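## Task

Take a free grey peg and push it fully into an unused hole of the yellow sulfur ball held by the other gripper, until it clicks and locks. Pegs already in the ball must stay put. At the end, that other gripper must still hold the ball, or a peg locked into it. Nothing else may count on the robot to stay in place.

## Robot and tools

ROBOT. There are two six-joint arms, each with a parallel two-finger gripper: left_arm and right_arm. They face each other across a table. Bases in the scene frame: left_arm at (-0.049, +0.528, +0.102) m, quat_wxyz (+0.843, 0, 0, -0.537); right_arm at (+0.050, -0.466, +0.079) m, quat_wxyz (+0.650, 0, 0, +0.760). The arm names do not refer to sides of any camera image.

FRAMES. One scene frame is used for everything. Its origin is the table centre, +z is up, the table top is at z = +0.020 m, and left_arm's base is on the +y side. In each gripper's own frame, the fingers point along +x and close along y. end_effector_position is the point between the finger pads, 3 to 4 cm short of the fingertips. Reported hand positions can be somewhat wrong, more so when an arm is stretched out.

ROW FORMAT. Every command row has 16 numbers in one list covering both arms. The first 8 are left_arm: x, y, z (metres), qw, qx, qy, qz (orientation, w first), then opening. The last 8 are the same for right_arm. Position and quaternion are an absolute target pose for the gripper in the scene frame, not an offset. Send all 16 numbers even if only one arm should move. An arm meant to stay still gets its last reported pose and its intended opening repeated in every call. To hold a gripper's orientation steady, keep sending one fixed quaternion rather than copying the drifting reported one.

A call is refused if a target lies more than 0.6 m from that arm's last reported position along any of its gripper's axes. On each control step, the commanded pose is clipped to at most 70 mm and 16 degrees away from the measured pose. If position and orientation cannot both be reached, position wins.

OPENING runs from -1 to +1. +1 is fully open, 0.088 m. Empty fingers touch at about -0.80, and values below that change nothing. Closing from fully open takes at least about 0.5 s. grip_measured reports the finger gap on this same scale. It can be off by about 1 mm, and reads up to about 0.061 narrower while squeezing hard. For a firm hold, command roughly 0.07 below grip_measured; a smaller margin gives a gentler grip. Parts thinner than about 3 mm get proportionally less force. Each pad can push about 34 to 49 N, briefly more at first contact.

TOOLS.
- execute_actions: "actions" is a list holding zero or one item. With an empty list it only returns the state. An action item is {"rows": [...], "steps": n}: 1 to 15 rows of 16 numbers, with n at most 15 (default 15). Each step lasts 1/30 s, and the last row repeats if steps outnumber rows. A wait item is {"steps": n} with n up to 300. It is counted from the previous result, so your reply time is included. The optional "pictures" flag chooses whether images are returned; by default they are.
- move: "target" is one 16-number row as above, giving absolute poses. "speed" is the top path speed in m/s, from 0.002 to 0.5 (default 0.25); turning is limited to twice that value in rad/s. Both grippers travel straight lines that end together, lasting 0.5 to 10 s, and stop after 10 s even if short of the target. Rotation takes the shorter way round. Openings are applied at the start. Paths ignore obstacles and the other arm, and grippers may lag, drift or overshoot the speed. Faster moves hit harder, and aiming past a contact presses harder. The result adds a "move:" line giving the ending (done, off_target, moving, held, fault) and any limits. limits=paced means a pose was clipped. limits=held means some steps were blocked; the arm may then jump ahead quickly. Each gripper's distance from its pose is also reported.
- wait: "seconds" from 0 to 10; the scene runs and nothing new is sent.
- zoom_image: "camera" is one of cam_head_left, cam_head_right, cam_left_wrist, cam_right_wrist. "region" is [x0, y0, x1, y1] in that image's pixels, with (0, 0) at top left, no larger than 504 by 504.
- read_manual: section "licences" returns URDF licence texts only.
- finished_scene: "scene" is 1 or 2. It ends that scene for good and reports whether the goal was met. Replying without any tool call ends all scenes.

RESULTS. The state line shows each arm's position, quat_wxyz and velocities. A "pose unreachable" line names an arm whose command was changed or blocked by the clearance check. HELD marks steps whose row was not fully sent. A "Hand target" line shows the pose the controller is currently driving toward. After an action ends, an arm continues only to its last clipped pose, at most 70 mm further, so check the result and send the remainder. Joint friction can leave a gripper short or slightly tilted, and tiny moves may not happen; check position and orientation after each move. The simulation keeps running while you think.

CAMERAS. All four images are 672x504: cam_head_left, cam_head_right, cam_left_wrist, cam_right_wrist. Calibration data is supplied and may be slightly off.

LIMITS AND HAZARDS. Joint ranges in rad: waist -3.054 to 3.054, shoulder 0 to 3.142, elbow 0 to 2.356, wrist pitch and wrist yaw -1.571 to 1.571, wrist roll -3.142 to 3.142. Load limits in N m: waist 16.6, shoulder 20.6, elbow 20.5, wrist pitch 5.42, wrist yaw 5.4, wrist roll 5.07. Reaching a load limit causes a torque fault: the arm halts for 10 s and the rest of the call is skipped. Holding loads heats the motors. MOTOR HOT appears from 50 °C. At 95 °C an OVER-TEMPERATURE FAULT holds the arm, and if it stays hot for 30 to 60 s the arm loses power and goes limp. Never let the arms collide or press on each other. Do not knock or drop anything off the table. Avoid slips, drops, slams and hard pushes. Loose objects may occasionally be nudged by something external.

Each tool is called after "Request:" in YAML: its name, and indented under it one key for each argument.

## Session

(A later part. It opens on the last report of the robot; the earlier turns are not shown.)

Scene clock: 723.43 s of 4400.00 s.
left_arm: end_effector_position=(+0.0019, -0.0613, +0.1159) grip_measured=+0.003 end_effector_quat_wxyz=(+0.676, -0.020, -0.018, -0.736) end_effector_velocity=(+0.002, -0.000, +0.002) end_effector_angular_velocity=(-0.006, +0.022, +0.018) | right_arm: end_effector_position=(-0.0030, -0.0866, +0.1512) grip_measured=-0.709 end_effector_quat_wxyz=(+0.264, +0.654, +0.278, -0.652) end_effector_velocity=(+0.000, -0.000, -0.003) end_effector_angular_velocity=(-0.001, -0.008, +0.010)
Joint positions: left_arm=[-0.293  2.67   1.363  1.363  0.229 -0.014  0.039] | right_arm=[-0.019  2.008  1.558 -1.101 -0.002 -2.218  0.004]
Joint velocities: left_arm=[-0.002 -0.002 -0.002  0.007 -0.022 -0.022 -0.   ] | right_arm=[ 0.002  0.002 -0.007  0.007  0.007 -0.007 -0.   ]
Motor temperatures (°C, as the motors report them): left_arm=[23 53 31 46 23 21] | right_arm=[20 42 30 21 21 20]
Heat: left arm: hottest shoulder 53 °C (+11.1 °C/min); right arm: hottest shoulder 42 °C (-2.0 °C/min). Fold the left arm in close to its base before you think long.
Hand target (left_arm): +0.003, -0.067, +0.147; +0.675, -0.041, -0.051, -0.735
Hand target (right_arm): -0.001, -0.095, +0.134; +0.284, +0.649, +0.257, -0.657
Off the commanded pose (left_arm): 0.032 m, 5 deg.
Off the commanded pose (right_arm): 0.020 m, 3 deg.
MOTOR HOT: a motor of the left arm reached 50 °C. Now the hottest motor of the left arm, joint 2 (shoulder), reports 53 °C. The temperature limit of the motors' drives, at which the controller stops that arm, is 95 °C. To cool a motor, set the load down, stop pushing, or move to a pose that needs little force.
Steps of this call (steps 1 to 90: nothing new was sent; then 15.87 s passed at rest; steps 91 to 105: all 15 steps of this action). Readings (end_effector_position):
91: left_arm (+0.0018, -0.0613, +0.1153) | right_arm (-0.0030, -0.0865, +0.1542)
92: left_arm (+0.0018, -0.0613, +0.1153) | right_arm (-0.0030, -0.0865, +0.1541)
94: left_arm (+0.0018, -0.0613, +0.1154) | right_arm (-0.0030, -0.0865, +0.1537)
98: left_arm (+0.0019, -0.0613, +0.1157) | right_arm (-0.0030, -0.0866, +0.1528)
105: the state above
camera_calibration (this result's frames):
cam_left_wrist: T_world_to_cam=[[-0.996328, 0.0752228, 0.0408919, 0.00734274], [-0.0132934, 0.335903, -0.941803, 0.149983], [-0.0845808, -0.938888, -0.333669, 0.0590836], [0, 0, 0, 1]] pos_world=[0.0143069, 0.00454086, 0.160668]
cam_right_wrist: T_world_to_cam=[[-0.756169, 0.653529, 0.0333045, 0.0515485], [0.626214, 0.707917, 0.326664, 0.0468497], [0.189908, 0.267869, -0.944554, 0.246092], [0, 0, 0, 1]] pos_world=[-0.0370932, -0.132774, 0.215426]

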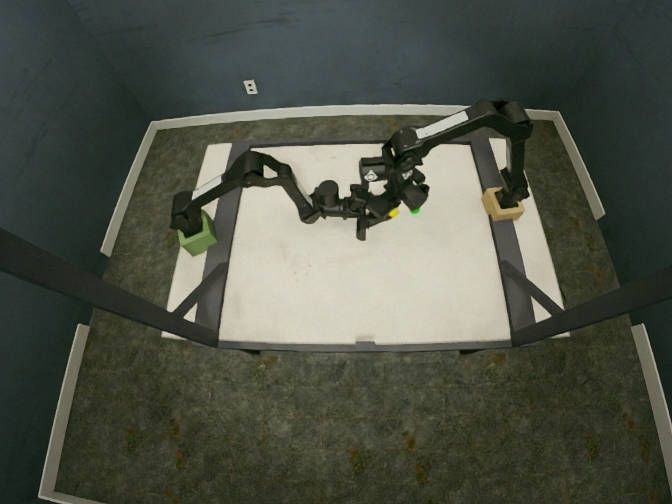

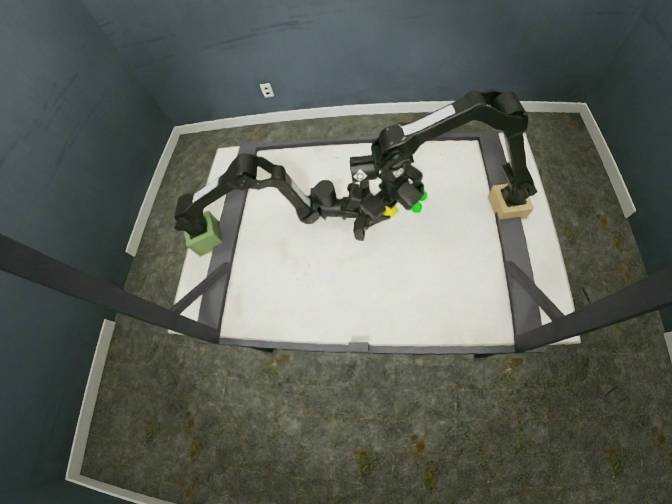

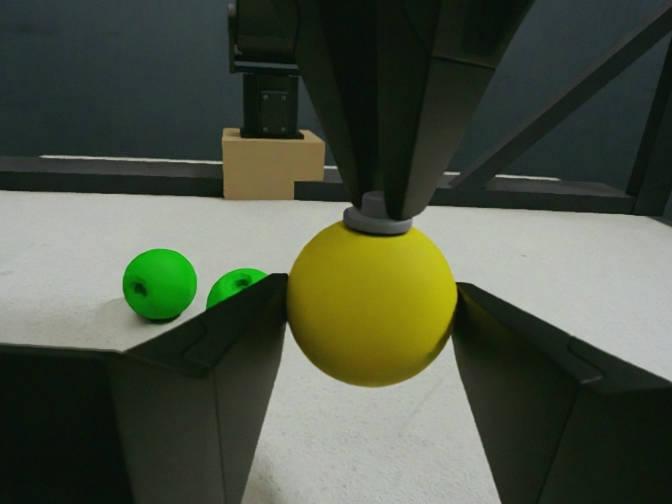

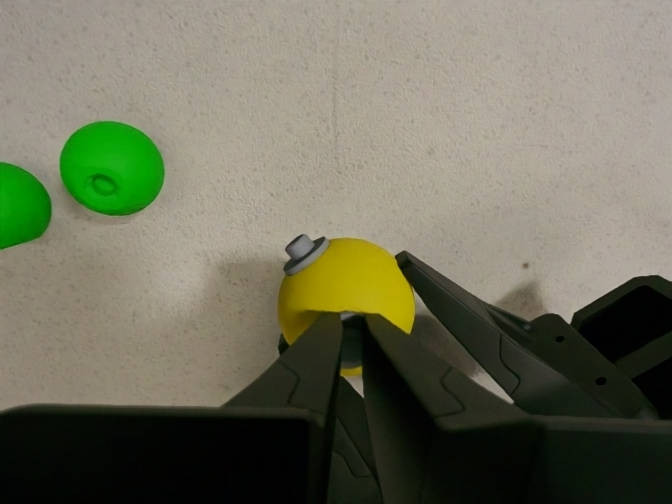

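Request:
execute_actions:
  actions:
    - {"rows": [[0.0028,-0.0686,0.1483,0.6745,-0.0414,-0.0527,-0.7355,-0.07, -0.0007,-0.0950,0.1323,-0.2848,-0.6496,-0.2564,0.6570,-0.78],[0.0029,-0.0688,0.1493,0.6745,-0.0421,-0.0537,-0.7354,-0.07, -0.0006,-0.0953,0.1315,-0.2853,-0.6494,-0.2559,0.6572,-0.78],[0.0029,-0.0690,0.1502,0.6744,-0.0427,-0.0547,-0.7353,-0.07, -0.0006,-0.0955,0.1308,-0.2858,-0.6493,-0.2554,0.6573,-0.78],[0.0029,-0.0692,0.1512,0.6744,-0.0434,-0.0557,-0.7352,-0.07, -0.0006,-0.0958,0.1300,-0.2863,-0.6491,-0.2549,0.6574,-0.78],[0.0030,-0.0694,0.1521,0.6743,-0.0441,-0.0567,-0.7351,-0.07, -0.0005,-0.0960,0.1293,-0.2869,-0.6490,-0.2543,0.6576,-0.78],[0.0030,-0.0695,0.1530,0.6742,-0.0448,-0.0576,-0.7350,-0.07, -0.0005,-0.0963,0.1285,-0.2874,-0.6489,-0.2538,0.6577,-0.78],[0.0030,-0.0697,0.1540,0.6742,-0.0455,-0.0586,-0.7349,-0.07, -0.0005,-0.0965,0.1278,-0.2879,-0.6487,-0.2533,0.6578,-0.78],[0.0030,-0.0699,0.1549,0.6741,-0.0461,-0.0596,-0.7348,-0.07, -0.0005,-0.0968,0.1270,-0.2884,-0.6486,-0.2528,0.6579,-0.78],[0.0031,-0.0701,0.1559,0.6741,-0.0468,-0.0606,-0.7347,-0.07, -0.0004,-0.0970,0.1263,-0.2889,-0.6484,-0.2523,0.6581,-0.78],[0.0031,-0.0703,0.1568,0.6740,-0.0475,-0.0616,-0.7346,-0.07, -0.0004,-0.0973,0.1255,-0.2894,-0.6483,-0.2518,0.6582,-0.78]], "steps": 15}

Request:
zoom_image:
  camera: "cam_left_wrist"
  region: [300, 130, 468, 290]

Scene clock: 732.80 s of 4400.00 s.
left_arm: end_effector_position=(+0.0020, -0.0613, +0.1162) grip_measured=+0.003 end_effector_quat_wxyz=(+0.676, -0.021, -0.018, -0.736) end_effector_velocity=(-0.000, +0.000, +0.002) end_effector_angular_velocity=(-0.005, +0.021, +0.004) | right_arm: end_effector_position=(-0.0030, -0.0868, +0.1477) grip_measured=-0.709 end_effector_quat_wxyz=(+0.264, +0.654, +0.277, -0.652) end_effector_velocity=(+0.000, -0.002, +0.000) end_effector_angular_velocity=(-0.008, +0.006, -0.010)
Joint positions: left_arm=[-0.293  2.67   1.363  1.364  0.228 -0.014  0.039] | right_arm=[-0.019  2.011  1.548 -1.089 -0.002 -2.218  0.004]
Joint velocities: left_arm=[-0.002 -0.002 -0.002  0.007 -0.007 -0.022  0.   ] | right_arm=[-0.002 -0.002 -0.002 -0.007 -0.007  0.007  0.   ]
Motor temperatures (°C, as the motors report them): left_arm=[23 57 32 50 23 21] | right_arm=[20 41 29 21 21 20]
Heat: left arm: hottest shoulder 57 °C (+14.2 °C/min); right arm: hottest shoulder 41 °C (-3.0 °C/min). Fold the left arm in close to its base before you think long.
Hand target (left_arm): +0.003, -0.069, +0.157; +0.674, -0.048, -0.061, -0.735
Hand target (right_arm): -0.000, -0.098, +0.127; +0.289, +0.648, +0.252, -0.658
Off the commanded pose (left_arm): 0.042 m, 6 deg.
Off the commanded pose (right_arm): 0.025 m, 4 deg.
MOTOR HOT: still on. Now the hottest motor of the left arm, joint 2 (shoulder), reports 57 °C; a drive's own limit is 95 °C.
Steps of this call (steps 1 to 90: nothing new was sent; then 5.87 s passed at rest; steps 91 to 105: all 15 steps of this action). Readings (end_effector_position):
91: left_arm (+0.0019, -0.0613, +0.1161) | right_arm (-0.0030, -0.0867, +0.1510)
92: left_arm (+0.0019, -0.0613, +0.1161) | right_arm (-0.0030, -0.0866, +0.1509)
94: left_arm (+0.0019, -0.0613, +0.1162) | right_arm (-0.0030, -0.0867, +0.1504)
98: left_arm (+0.0020, -0.0613, +0.1162) | right_arm (-0.0030, -0.0868, +0.1489)
105: the state above
camera_calibration (this result's frames):
cam_left_wrist: T_world_to_cam=[[-0.996392, 0.0745256, 0.0406031, 0.00743102], [-0.013383, 0.334464, -0.942313, 0.150262], [-0.0838068, -0.939457, -0.33226, 0.05901], [0, 0, 0, 1]] pos_world=[0.0143606, 0.00462642, 0.160899]
cam_right_wrist: T_world_to_cam=[[-0.756174, 0.653566, 0.0324444, 0.0518963], [0.626162, 0.708287, 0.32596, 0.0482371], [0.190057, 0.266798, -0.944827, 0.242684], [0, 0, 0, 1]] pos_world=[-0.0370854, -0.132831, 0.211888]

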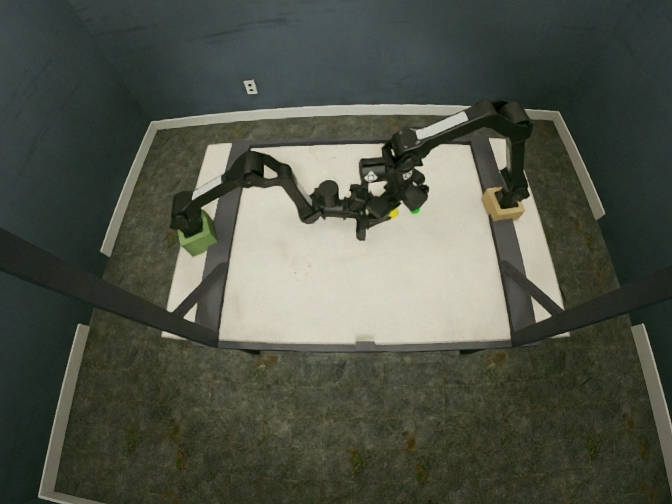

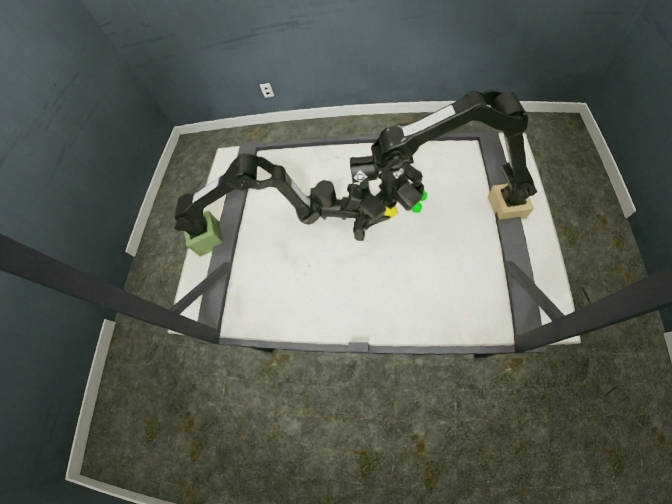

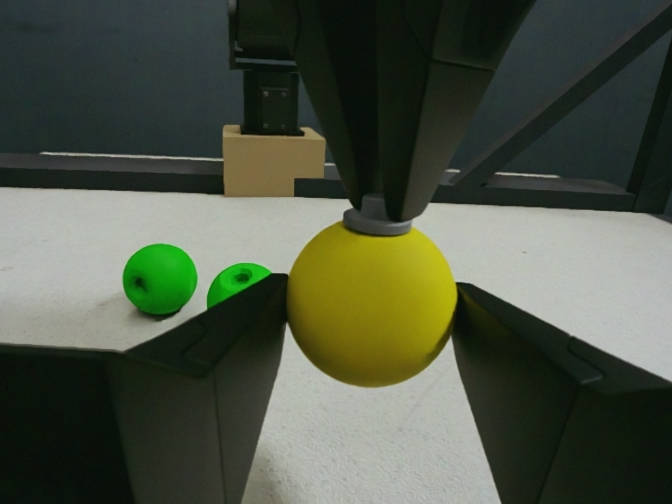

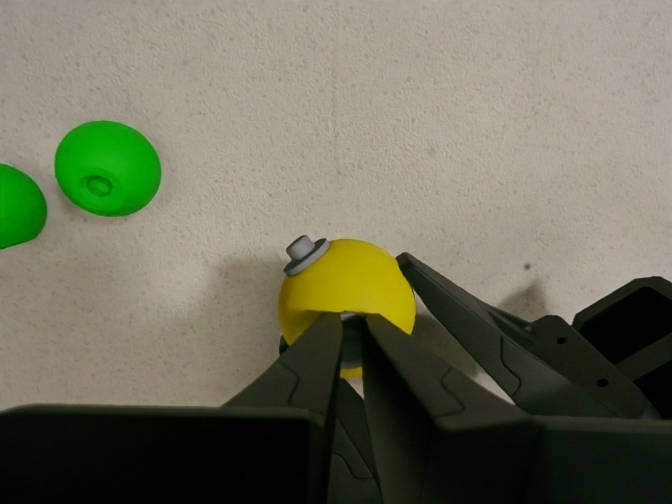

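Region (300, 130, 468, 290) of cam_left_wrist's 672x504 image, scaled by 3.000, with more detail than that image has; it fills the top 480 rows of this view, and the rest is white.

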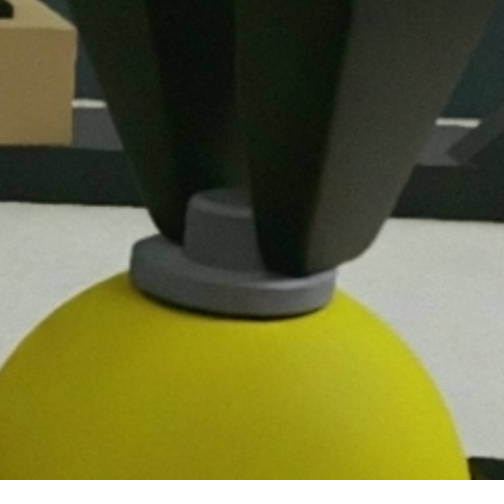

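Request:
execute_actions:
  actions:
    - {"rows": [[0.0031,-0.0704,0.1575,0.6740,-0.0480,-0.0624,-0.7345,-0.07, -0.0004,-0.0975,0.1249,-0.2898,-0.6482,-0.2514,0.6583,-0.78],[0.0031,-0.0706,0.1582,0.6739,-0.0485,-0.0631,-0.7345,-0.07, -0.0004,-0.0977,0.1244,-0.2902,-0.6481,-0.2510,0.6584,-0.78],[0.0032,-0.0707,0.1589,0.6739,-0.0490,-0.0639,-0.7344,-0.07, -0.0003,-0.0979,0.1238,-0.2906,-0.6480,-0.2506,0.6585,-0.78],[0.0032,-0.0709,0.1596,0.6738,-0.0495,-0.0646,-0.7344,-0.07, -0.0003,-0.0981,0.1233,-0.2910,-0.6479,-0.2502,0.6586,-0.78],[0.0032,-0.0710,0.1603,0.6738,-0.0500,-0.0654,-0.7343,-0.07, -0.0003,-0.0982,0.1227,-0.2913,-0.6477,-0.2499,0.6587,-0.78],[0.0032,-0.0711,0.1610,0.6737,-0.0505,-0.0661,-0.7342,-0.07, -0.0003,-0.0984,0.1221,-0.2917,-0.6476,-0.2495,0.6588,-0.78],[0.0033,-0.0713,0.1617,0.6737,-0.0510,-0.0669,-0.7342,-0.07, -0.0002,-0.0986,0.1216,-0.2921,-0.6475,-0.2491,0.6589,-0.78],[0.0033,-0.0714,0.1624,0.6736,-0.0515,-0.0676,-0.7341,-0.07, -0.0002,-0.0988,0.1210,-0.2925,-0.6474,-0.2487,0.6590,-0.78]], "steps": 15}

Request:
zoom_image:
  camera: "cam_left_wrist"
  region: [300, 130, 468, 290]

Scene clock: 742.83 s of 4400.00 s.
left_arm: end_effector_position=(+0.0021, -0.0613, +0.1164) grip_measured=+0.003 end_effector_quat_wxyz=(+0.676, -0.021, -0.019, -0.736) end_effector_velocity=(-0.003, -0.000, -0.001) end_effector_angular_velocity=(+0.008, +0.009, -0.000) | right_arm: end_effector_position=(-0.0030, -0.0869, +0.1455) grip_measured=-0.709 end_effector_quat_wxyz=(+0.264, +0.654, +0.277, -0.652) end_effector_velocity=(+0.002, -0.002, -0.002) end_effector_angular_velocity=(-0.013, +0.005, +0.000)
Joint positions: left_arm=[-0.293  2.67   1.363  1.365  0.227 -0.014  0.039] | right_arm=[-0.019  2.013  1.542 -1.082 -0.002 -2.218  0.004]
Joint velocities: left_arm=[-0.007 -0.002 -0.002 -0.007 -0.007 -0.007 -0.   ] | right_arm=[-0.007  0.002 -0.002 -0.007 -0.007 -0.007 -0.   ]
Motor temperatures (°C, as the motors report them): left_arm=[23 61 32 57 23 21] | right_arm=[20 40 29 21 21 20]
Heat: left arm: hottest shoulder 61 °C (+18.3 °C/min); right arm: hottest shoulder 40 °C (-4.1 °C/min). Fold the left arm in close to its base before you think long.
Hand target (left_arm): +0.003, -0.069, +0.162; +0.674, -0.052, -0.067, -0.734
Hand target (right_arm): -0.000, -0.100, +0.122; +0.292, +0.647, +0.249, -0.659
Off the commanded pose (left_arm): 0.047 m, 7 deg.
Off the commanded pose (right_arm): 0.027 m, 5 deg.
MOTOR HOT: still on. Now the hottest motor of the left arm, joint 2 (shoulder), reports 61 °C; a drive's own limit is 95 °C.
Steps of this call (steps 1 to 90: nothing new was sent; then 6.53 s passed at rest; steps 91 to 105: all 15 steps of this action). Readings (end_effector_position):
91: left_arm (+0.0020, -0.0613, +0.1162) | right_arm (-0.0030, -0.0868, +0.1476)
92: left_arm (+0.0020, -0.0613, +0.1163) | right_arm (-0.0030, -0.0868, +0.1474)
94: left_arm (+0.0020, -0.0613, +0.1163) | right_arm (-0.0030, -0.0869, +0.1471)
98: left_arm (+0.0020, -0.0613, +0.1164) | right_arm (-0.0030, -0.0869, +0.1460)
105: the state above
camera_calibration (this result's frames):
cam_left_wrist: T_world_to_cam=[[-0.996424, 0.0741769, 0.0404595, 0.00747509], [-0.0134278, 0.333744, -0.942568, 0.150401], [-0.0834199, -0.939741, -0.331555, 0.058973], [0, 0, 0, 1]] pos_world=[0.0143874, 0.00466934, 0.161014]
cam_right_wrist: T_world_to_cam=[[-0.756177, 0.65359, 0.031871, 0.0521768], [0.626128, 0.708533, 0.325491, 0.0491412], [0.190156, 0.266084, -0.945008, 0.240622], [0, 0, 0, 1]] pos_world=[-0.0370694, -0.132946, 0.209731]

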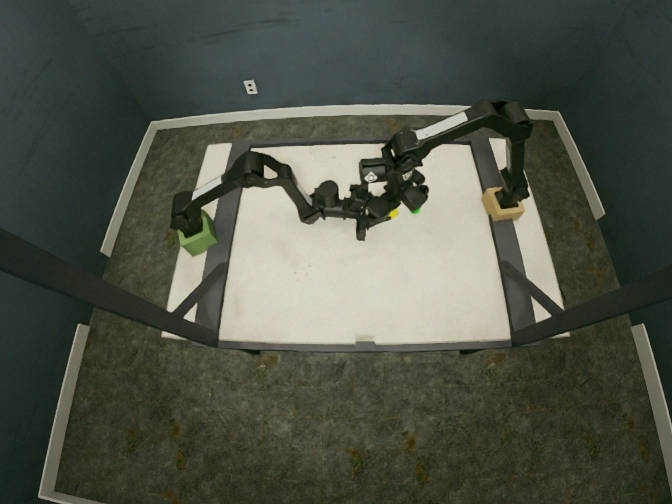

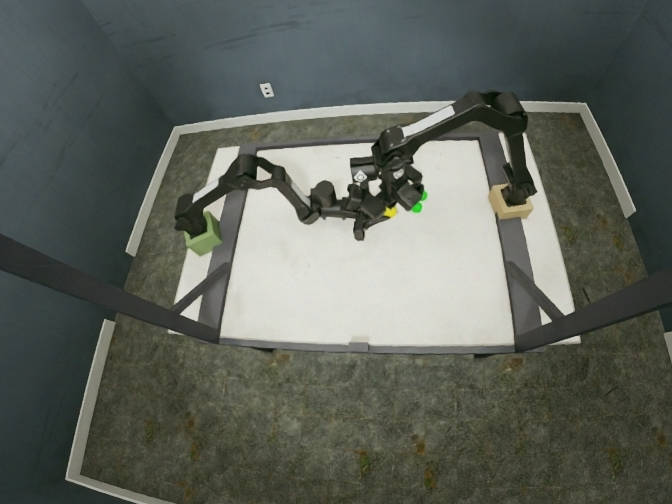

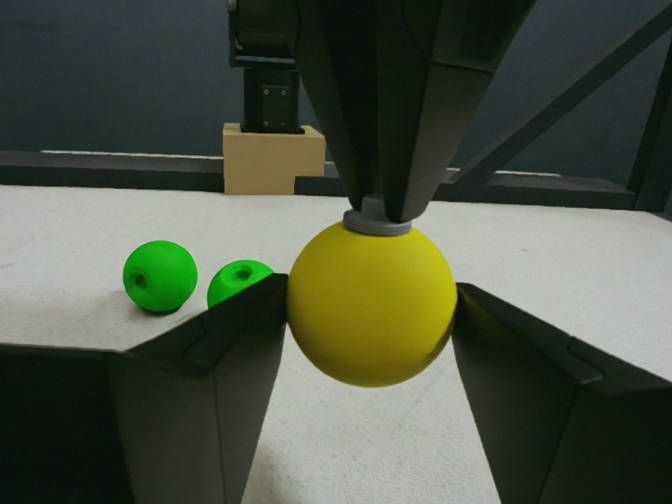

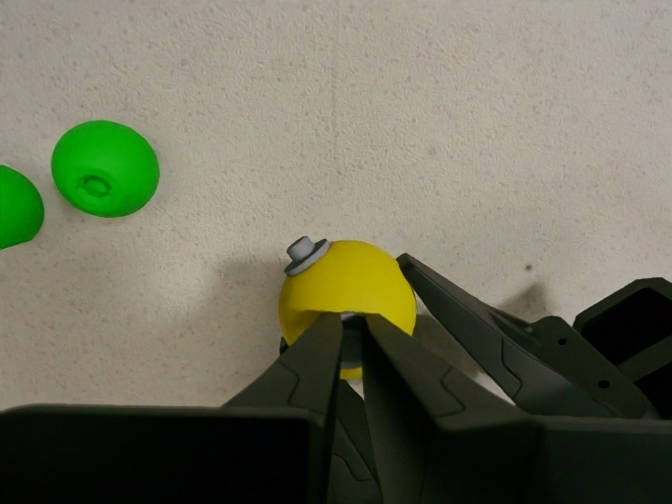

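Region (300, 130, 468, 290) of cam_left_wrist's 672x504 image, scaled by 3.000, with more detail than that image has; it fills the top 480 rows of this view, and the rest is white.

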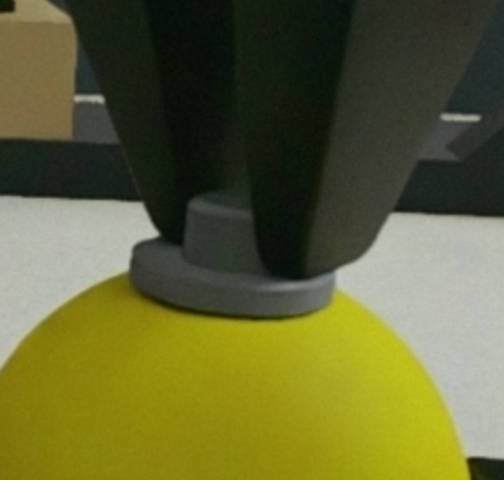

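Request:
execute_actions:
  actions:
    - {"rows": [[0.0032,-0.0707,0.1590,0.6738,-0.0492,-0.0639,-0.7343,-0.07, -0.0004,-0.0979,0.1234,-0.2905,-0.6479,-0.2507,0.6585,-0.78],[0.0031,-0.0699,0.1557,0.6740,-0.0469,-0.0602,-0.7345,-0.07, -0.0006,-0.0970,0.1258,-0.2884,-0.6485,-0.2528,0.6579,-0.78],[0.0030,-0.0692,0.1523,0.6742,-0.0446,-0.0565,-0.7347,-0.07, -0.0008,-0.0961,0.1283,-0.2864,-0.6490,-0.2548,0.6574,-0.78],[0.0029,-0.0684,0.1489,0.6744,-0.0423,-0.0527,-0.7349,-0.07, -0.0010,-0.0952,0.1307,-0.2843,-0.6495,-0.2569,0.6569,-0.78],[0.0028,-0.0677,0.1456,0.6745,-0.0400,-0.0490,-0.7351,-0.07, -0.0012,-0.0943,0.1331,-0.2823,-0.6501,-0.2589,0.6563,-0.78],[0.0027,-0.0670,0.1422,0.6747,-0.0377,-0.0453,-0.7353,-0.07, -0.0014,-0.0934,0.1355,-0.2802,-0.6506,-0.2610,0.6558,-0.78],[0.0026,-0.0662,0.1388,0.6749,-0.0354,-0.0416,-0.7355,-0.07, -0.0015,-0.0925,0.1379,-0.2782,-0.6512,-0.2630,0.6552,-0.78],[0.0025,-0.0655,0.1355,0.6751,-0.0332,-0.0379,-0.7357,-0.07, -0.0017,-0.0916,0.1403,-0.2762,-0.6517,-0.2650,0.6547,-0.78],[0.0024,-0.0647,0.1321,0.6752,-0.0309,-0.0342,-0.7359,-0.07, -0.0019,-0.0907,0.1428,-0.2741,-0.6522,-0.2671,0.6542,-0.78],[0.0023,-0.0640,0.1287,0.6754,-0.0286,-0.0304,-0.7361,-0.07, -0.0021,-0.0898,0.1452,-0.2721,-0.6528,-0.2691,0.6536,-0.78],[0.0022,-0.0632,0.1254,0.6756,-0.0263,-0.0267,-0.7363,-0.07, -0.0023,-0.0889,0.1476,-0.2700,-0.6533,-0.2712,0.6531,-0.78],[0.0021,-0.0625,0.1220,0.6758,-0.0240,-0.0230,-0.7365,-0.07, -0.0025,-0.0880,0.1500,-0.2680,-0.6538,-0.2732,0.6526,-0.78]], "steps": 15}

Request:
zoom_image:
  camera: "cam_left_wrist"
  region: [300, 130, 468, 290]

Scene clock: 752.37 s of 4400.00 s.
left_arm: end_effector_position=(+0.0021, -0.0613, +0.1145) grip_measured=+0.003 end_effector_quat_wxyz=(+0.676, -0.018, -0.015, -0.736) end_effector_velocity=(-0.003, +0.001, -0.006) end_effector_angular_velocity=(+0.027, +0.011, -0.000) | right_arm: end_effector_position=(-0.0030, -0.0866, +0.1518) grip_measured=-0.709 end_effector_quat_wxyz=(+0.265, +0.654, +0.277, -0.652) end_effector_velocity=(-0.002, -0.001, +0.007) end_effector_angular_velocity=(-0.001, +0.022, +0.005)
Joint positions: left_arm=[-0.293  2.67   1.362  1.357  0.227 -0.014  0.039] | right_arm=[-0.019  2.01   1.564 -1.108 -0.001 -2.218  0.004]
Joint velocities: left_arm=[-0.007 -0.002 -0.007 -0.022 -0.007 -0.007 -0.   ] | right_arm=[-0.002 -0.012  0.012 -0.022 -0.022 -0.007  0.   ]
Motor temperatures (°C, as the motors report them): left_arm=[23 65 33 64 23 21] | right_arm=[20 39 29 21 21 20]
Heat: left arm: hottest shoulder 65 °C (+20.0 °C/min); right arm: hottest shoulder 39 °C (-5.0 °C/min). Fold the left arm in close to its base before you think long.
Hand target (left_arm): +0.002, -0.062, +0.122; +0.676, -0.024, -0.023, -0.736
Hand target (right_arm): -0.002, -0.088, +0.150; +0.268, +0.654, +0.273, -0.653
Off the commanded pose (left_arm): 0.008 m, 1 deg.
Off the commanded pose (right_arm): 0.002 m, 1 deg.
MOTOR HOT: still on. Now the hottest motor of the left arm, joint 2 (shoulder), reports 65 °C; a drive's own limit is 95 °C.
Steps of this call (steps 1 to 90: nothing new was sent; then 6.03 s passed at rest; steps 91 to 105: all 15 steps of this action). Readings (end_effector_position):
91: left_arm (+0.0021, -0.0613, +0.1164) | right_arm (-0.0030, -0.0869, +0.1455)
92: left_arm (+0.0021, -0.0613, +0.1164) | right_arm (-0.0030, -0.0869, +0.1455)
94: left_arm (+0.0021, -0.0613, +0.1164) | right_arm (-0.0030, -0.0869, +0.1457)
98: left_arm (+0.0021, -0.0613, +0.1155) | right_arm (-0.0030, -0.0867, +0.1477)
105: the state above
camera_calibration (this result's frames):
cam_left_wrist: T_world_to_cam=[[-0.996372, 0.0738173, 0.042351, 0.00731752], [-0.0146073, 0.341917, -0.939617, 0.148758], [-0.0838405, -0.936826, -0.339598, 0.0594215], [0, 0, 0, 1]] pos_world=[0.0144459, 0.00426455, 0.159645]
cam_right_wrist: T_world_to_cam=[[-0.756191, 0.653641, 0.0304728, 0.0519568], [0.625942, 0.709003, 0.324825, 0.0469645], [0.190713, 0.264704, -0.945283, 0.246406], [0, 0, 0, 1]] pos_world=[-0.0371008, -0.132484, 0.216085]

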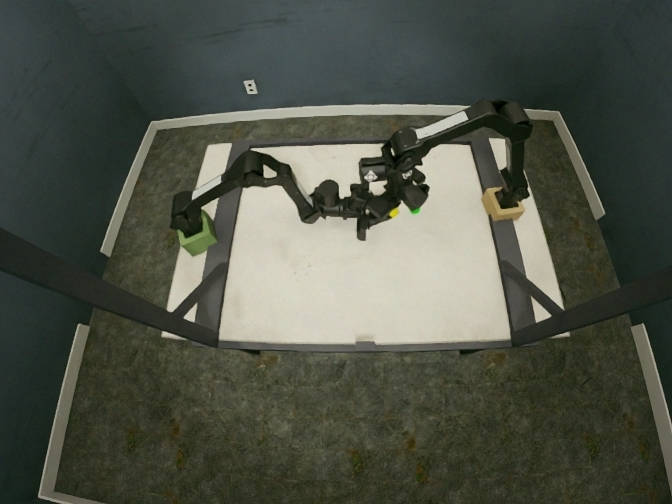

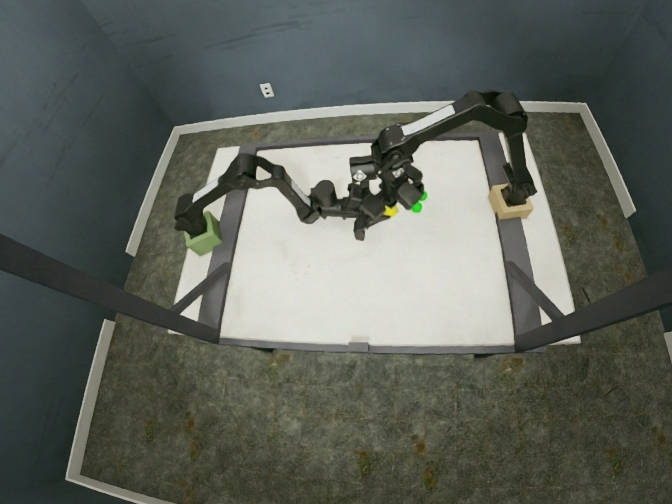

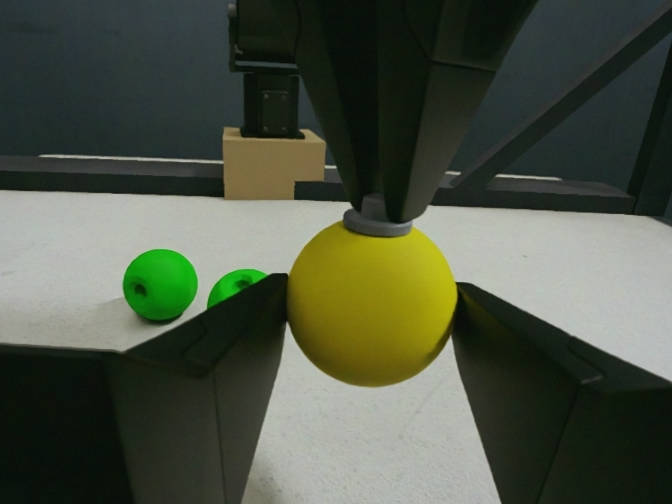

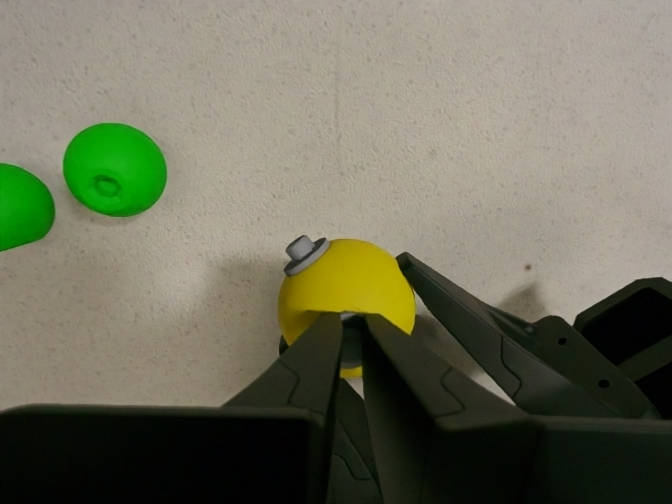

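Region (300, 130, 468, 290) of cam_left_wrist's 672x504 image, scaled by 3.000, with more detail than that image has; it fills the top 480 rows of this view, and the rest is white.

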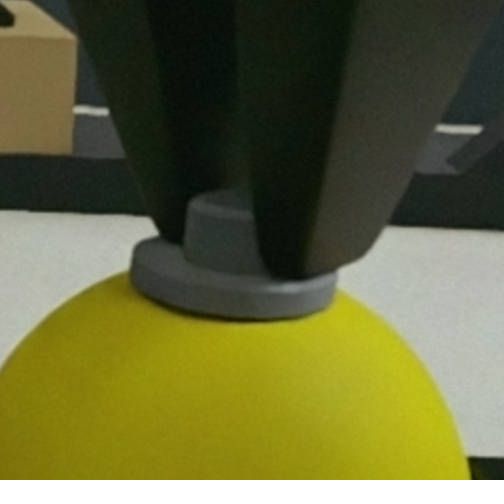

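Request:
execute_actions:
  actions:
    - {"rows": [[0.0021,-0.0622,0.1205,0.6758,-0.0225,-0.0210,-0.7365,-0.07, -0.0026,-0.0877,0.1515,-0.2675,-0.6538,-0.2740,0.6526,-0.78],[0.0021,-0.0620,0.1190,0.6758,-0.0210,-0.0195,-0.7366,-0.07, -0.0027,-0.0874,0.1530,-0.2670,-0.6539,-0.2745,0.6525,-0.78],[0.0021,-0.0618,0.1180,0.6759,-0.0200,-0.0185,-0.7366,-0.07, -0.0028,-0.0871,0.1545,-0.2665,-0.6539,-0.2750,0.6525,-0.78],[0.0021,-0.0618,0.1180,0.6759,-0.0200,-0.0185,-0.7366,-0.07, -0.0029,-0.0868,0.1560,-0.2660,-0.6540,-0.2755,0.6524,-0.78],[0.0021,-0.0618,0.1180,0.6759,-0.0200,-0.0185,-0.7366,-0.07, -0.0030,-0.0866,0.1570,-0.2660,-0.6540,-0.2755,0.6524,-0.55],[0.0021,-0.0618,0.1180,0.6759,-0.0200,-0.0185,-0.7366,-0.07, -0.0030,-0.0866,0.1580,-0.2660,-0.6540,-0.2755,0.6524,-0.55],[0.0021,-0.0618,0.1180,0.6759,-0.0200,-0.0185,-0.7366,-0.07, -0.0030,-0.0866,0.1590,-0.2660,-0.6540,-0.2755,0.6524,-0.55],[0.0021,-0.0618,0.1180,0.6759,-0.0200,-0.0185,-0.7366,-0.07, -0.0030,-0.0866,0.1600,-0.2660,-0.6540,-0.2755,0.6524,-0.55],[0.0021,-0.0618,0.1180,0.6759,-0.0200,-0.0185,-0.7366,-0.07, -0.0030,-0.0866,0.1615,-0.2660,-0.6540,-0.2755,0.6524,-0.55],[0.0021,-0.0618,0.1180,0.6759,-0.0200,-0.0185,-0.7366,-0.07, -0.0030,-0.0866,0.1630,-0.2660,-0.6540,-0.2755,0.6524,-0.55],[0.0021,-0.0618,0.1180,0.6759,-0.0200,-0.0185,-0.7366,-0.07, -0.0030,-0.0866,0.1650,-0.2660,-0.6540,-0.2755,0.6524,-0.55],[0.0021,-0.0618,0.1180,0.6759,-0.0200,-0.0185,-0.7366,-0.07, -0.0030,-0.0866,0.1670,-0.2660,-0.6540,-0.2755,0.6524,-0.55],[0.0021,-0.0618,0.1180,0.6759,-0.0200,-0.0185,-0.7366,-0.07, -0.0030,-0.0866,0.1690,-0.2660,-0.6540,-0.2755,0.6524,-0.55],[0.0021,-0.0618,0.1180,0.6759,-0.0200,-0.0185,-0.7366,-0.07, -0.0030,-0.0866,0.1710,-0.2660,-0.6540,-0.2755,0.6524,-0.55],[0.0021,-0.0618,0.1180,0.6759,-0.0200,-0.0185,-0.7366,-0.07, -0.0030,-0.0866,0.1730,-0.2660,-0.6540,-0.2755,0.6524,-0.55]], "steps": 15}

Request:
zoom_image:
  camera: "cam_left_wrist"
  region: [320, 170, 432, 260]

Scene clock: 767.63 s of 4400.00 s.
left_arm: end_effector_position=(+0.0020, -0.0613, +0.1142) grip_measured=+0.003 end_effector_quat_wxyz=(+0.676, -0.018, -0.014, -0.736) end_effector_velocity=(-0.000, -0.001, +0.001) end_effector_angular_velocity=(+0.003, +0.008, +0.005) | right_arm: end_effector_position=(-0.0027, -0.0886, +0.1630) grip_measured=-0.557 end_effector_quat_wxyz=(+0.271, +0.653, +0.270, -0.654) end_effector_velocity=(-0.001, +0.002, +0.048) end_effector_angular_velocity=(-0.025, +0.019, -0.000)
Joint positions: left_arm=[-0.293  2.67   1.362  1.356  0.228 -0.014  0.039] | right_arm=[-0.019  2.01   1.609 -1.172 -0.001 -2.218  0.012]
Joint velocities: left_arm=[-0.002 -0.002  0.002 -0.007 -0.007 -0.007 -0.   ] | right_arm=[-0.007 -0.002  0.188 -0.212 -0.022 -0.007  0.002]
Motor temperatures (°C, as the motors report them): left_arm=[23 63 32 59 23 21] | right_arm=[20 42 30 21 21 20]
Heat: left arm: hottest shoulder 63 °C (+14.1 °C/min); right arm: hottest shoulder 42 °C (-1.0 °C/min). Fold the left arm in close to its base before you think long.
Hand target (left_arm): +0.002, -0.062, +0.118; +0.676, -0.020, -0.018, -0.737
Hand target (right_arm): -0.003, -0.087, +0.173; +0.266, +0.654, +0.276, -0.652
Off the commanded pose (left_arm): 0.004 m, 1 deg.
Off the commanded pose (right_arm): 0.010 m, 1 deg.
MOTOR HOT: still on. Now the hottest motor of the left arm, joint 2 (shoulder), reports 63 °C; a drive's own limit is 95 °C.
Steps of this call (steps 1 to 90: nothing new was sent; then 11.77 s passed at rest; steps 91 to 105: all 15 steps of this action). Readings (end_effector_position):
91: left_arm (+0.0021, -0.0613, +0.1142) | right_arm (-0.0030, -0.0866, +0.1521)
92: left_arm (+0.0021, -0.0613, +0.1141) | right_arm (-0.0030, -0.0866, +0.1523)
94: left_arm (+0.0021, -0.0613, +0.1140) | right_arm (-0.0030, -0.0866, +0.1535)
98: left_arm (+0.0020, -0.0613, +0.1140) | right_arm (-0.0029, -0.0872, +0.1560)
105: the state above
camera_calibration (this result's frames):
cam_left_wrist: T_world_to_cam=[[-0.996338, 0.0741487, 0.0425798, 0.00726723], [-0.0146134, 0.342989, -0.939226, 0.14855], [-0.0842468, -0.936408, -0.340649, 0.0594736], [0, 0, 0, 1]] pos_world=[0.0144219, 0.00420169, 0.159472]
cam_right_wrist: T_world_to_cam=[[-0.756253, 0.654081, 0.0161321, 0.0555488], [0.625104, 0.715028, 0.313017, 0.0470505], [0.193204, 0.246804, -0.94961, 0.256634], [0, 0, 0, 1]] pos_world=[-0.0369852, -0.133314, 0.228079]

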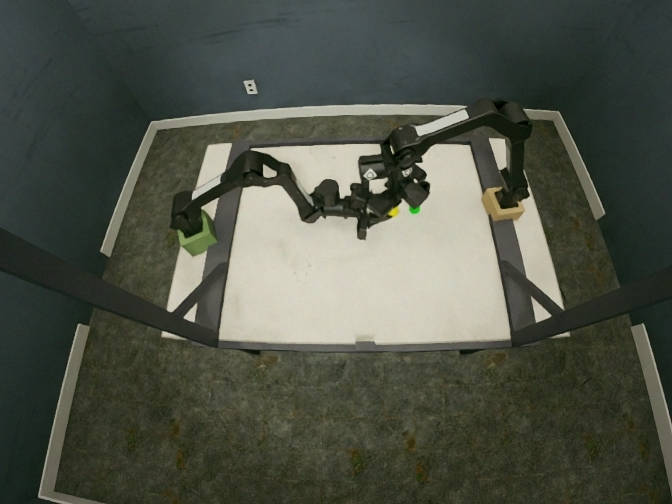

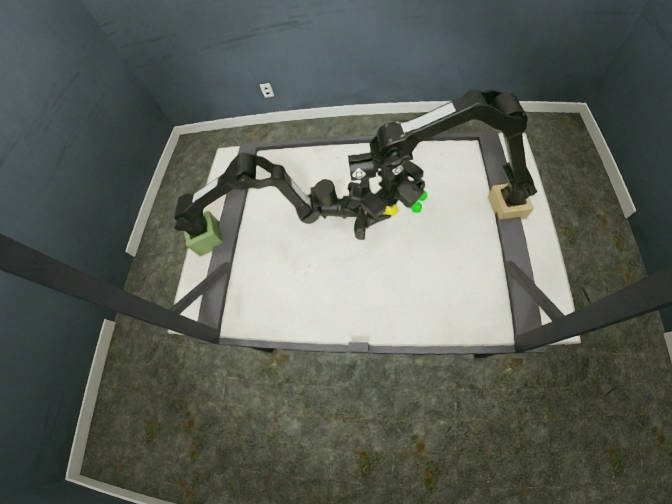

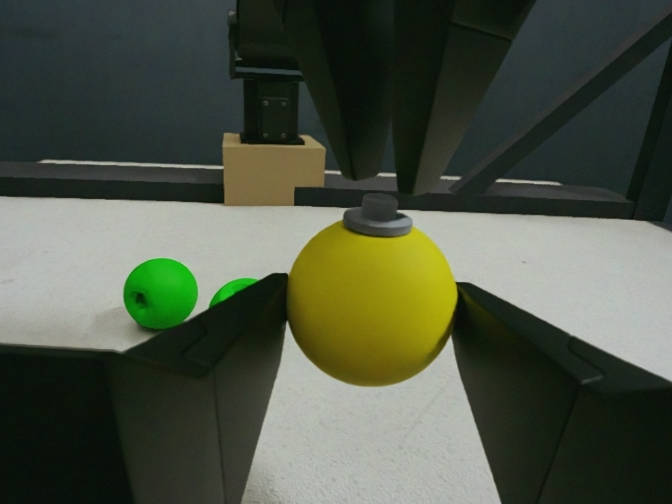

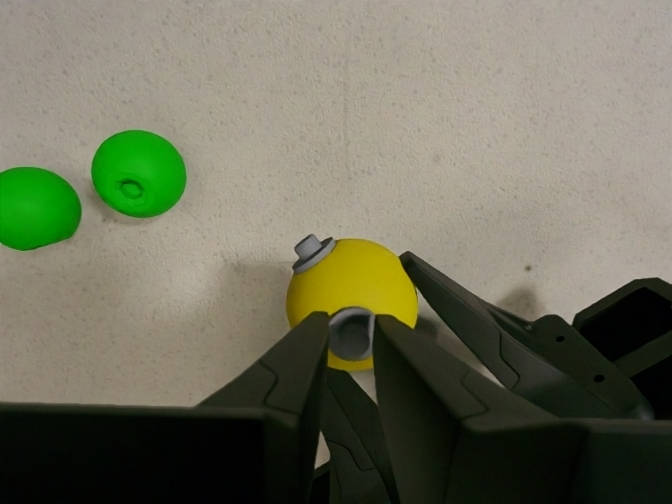

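Region (320, 170, 432, 260) of cam_left_wrist's 672x504 image, scaled by 4.500, with more detail than that image has; it fills the top 405 rows of this view, and the rest is white.

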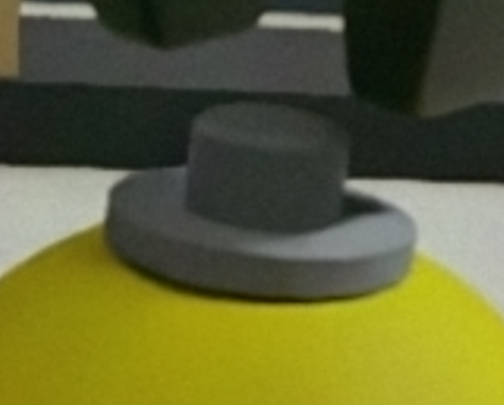

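Request:
execute_actions:
  actions: []

Request:
zoom_image:
  camera: "cam_right_wrist"
  region: [280, 215, 392, 345]

Scene clock: 783.90 s of 4400.00 s.
left_arm: end_effector_position=(+0.0020, -0.0613, +0.1142) grip_measured=+0.003 end_effector_quat_wxyz=(+0.676, -0.018, -0.014, -0.736) end_effector_velocity=(-0.000, +0.000, -0.007) end_effector_angular_velocity=(+0.027, +0.011, +0.005) | right_arm: end_effector_position=(-0.0028, -0.0882, +0.1676) grip_measured=-0.553 end_effector_quat_wxyz=(+0.271, +0.653, +0.271, -0.654) end_effector_velocity=(+0.001, -0.005, +0.000) end_effector_angular_velocity=(-0.023, +0.004, +0.005)
Joint positions: left_arm=[-0.293  2.67   1.362  1.356  0.228 -0.014  0.039] | right_arm=[-0.019  2.008  1.625 -1.188 -0.001 -2.218  0.012]
Joint velocities: left_arm=[-0.002  0.002 -0.002 -0.022 -0.007 -0.007 -0.   ] | right_arm=[-0.002 -0.002 -0.002 -0.022 -0.007 -0.007 -0.   ]
Motor temperatures (°C, as the motors report them): left_arm=[23 61 31 54 23 21] | right_arm=[20 46 31 21 21 20]
Heat: left arm: hottest shoulder 61 °C (+8.0 °C/min); right arm: hottest shoulder 46 °C (+4.0 °C/min). Fold the left arm in close to its base before you think long.
Hand target (left_arm): +0.002, -0.062, +0.118; +0.676, -0.020, -0.018, -0.737
Hand target (right_arm): -0.003, -0.087, +0.173; +0.266, +0.654, +0.276, -0.652
Off the commanded pose (left_arm): 0.004 m, 1 deg.
Off the commanded pose (right_arm): 0.006 m, 1 deg.
MOTOR HOT: still on. Now the hottest motor of the left arm, joint 2 (shoulder), reports 61 °C; a drive's own limit is 95 °C.
Steps of this call (steps 1 to 90: nothing new was sent; then 13.27 s passed at rest). Readings (end_effector_position):
1: left_arm (+0.0020, -0.0613, +0.1142) | right_arm (-0.0027, -0.0884, +0.1643)
2: left_arm (+0.0020, -0.0613, +0.1142) | right_arm (-0.0028, -0.0880, +0.1657)
4: left_arm (+0.0020, -0.0613, +0.1142) | right_arm (-0.0028, -0.0878, +0.1671)
8: left_arm (+0.0020, -0.0613, +0.1142) | right_arm (-0.0028, -0.0882, +0.1675)
90: the state above
camera_calibration (this result's frames):
cam_left_wrist: T_world_to_cam=[[-0.996338, 0.0741487, 0.0425798, 0.00726723], [-0.0146134, 0.342989, -0.939226, 0.14855], [-0.0842468, -0.936408, -0.340649, 0.0594736], [0, 0, 0, 1]] pos_world=[0.0144219, 0.00420169, 0.159472]
cam_right_wrist: T_world_to_cam=[[-0.756249, 0.654056, 0.0172797, 0.0549365], [0.625169, 0.714555, 0.313966, 0.0451165], [0.193004, 0.248239, -0.949277, 0.261003], [0, 0, 0, 1]] pos_world=[-0.0370344, -0.132961, 0.232649]

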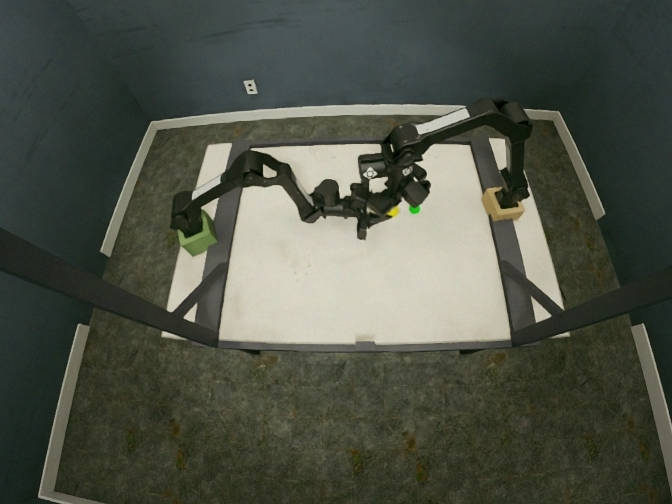

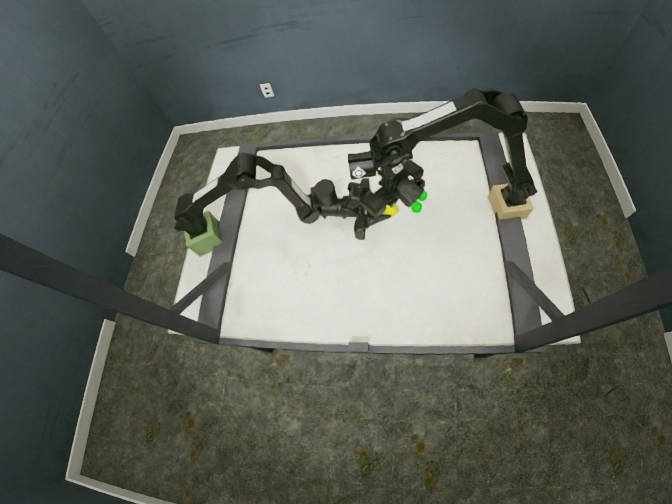

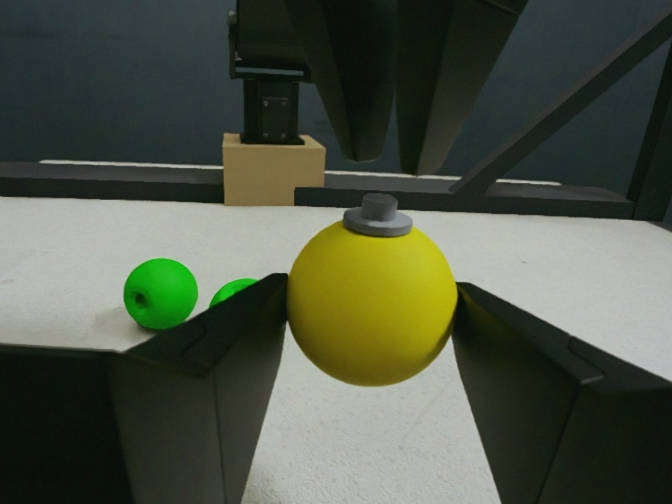

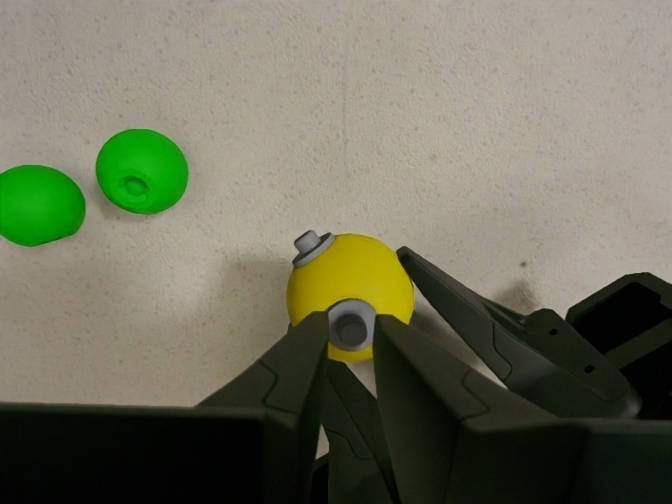

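Region (280, 215, 392, 345) of cam_right_wrist's 672x504 image, scaled by 3.877, with more detail than that image has; it fills the left 434 columns of this view, and the rest is white.

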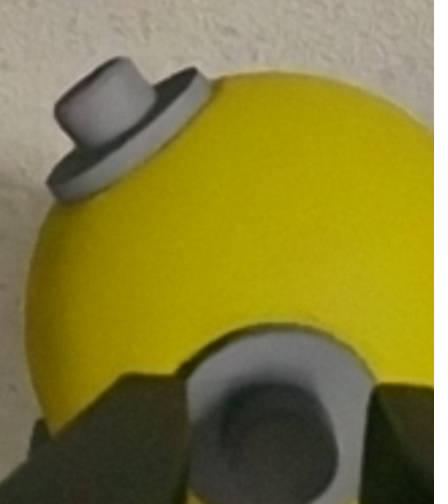

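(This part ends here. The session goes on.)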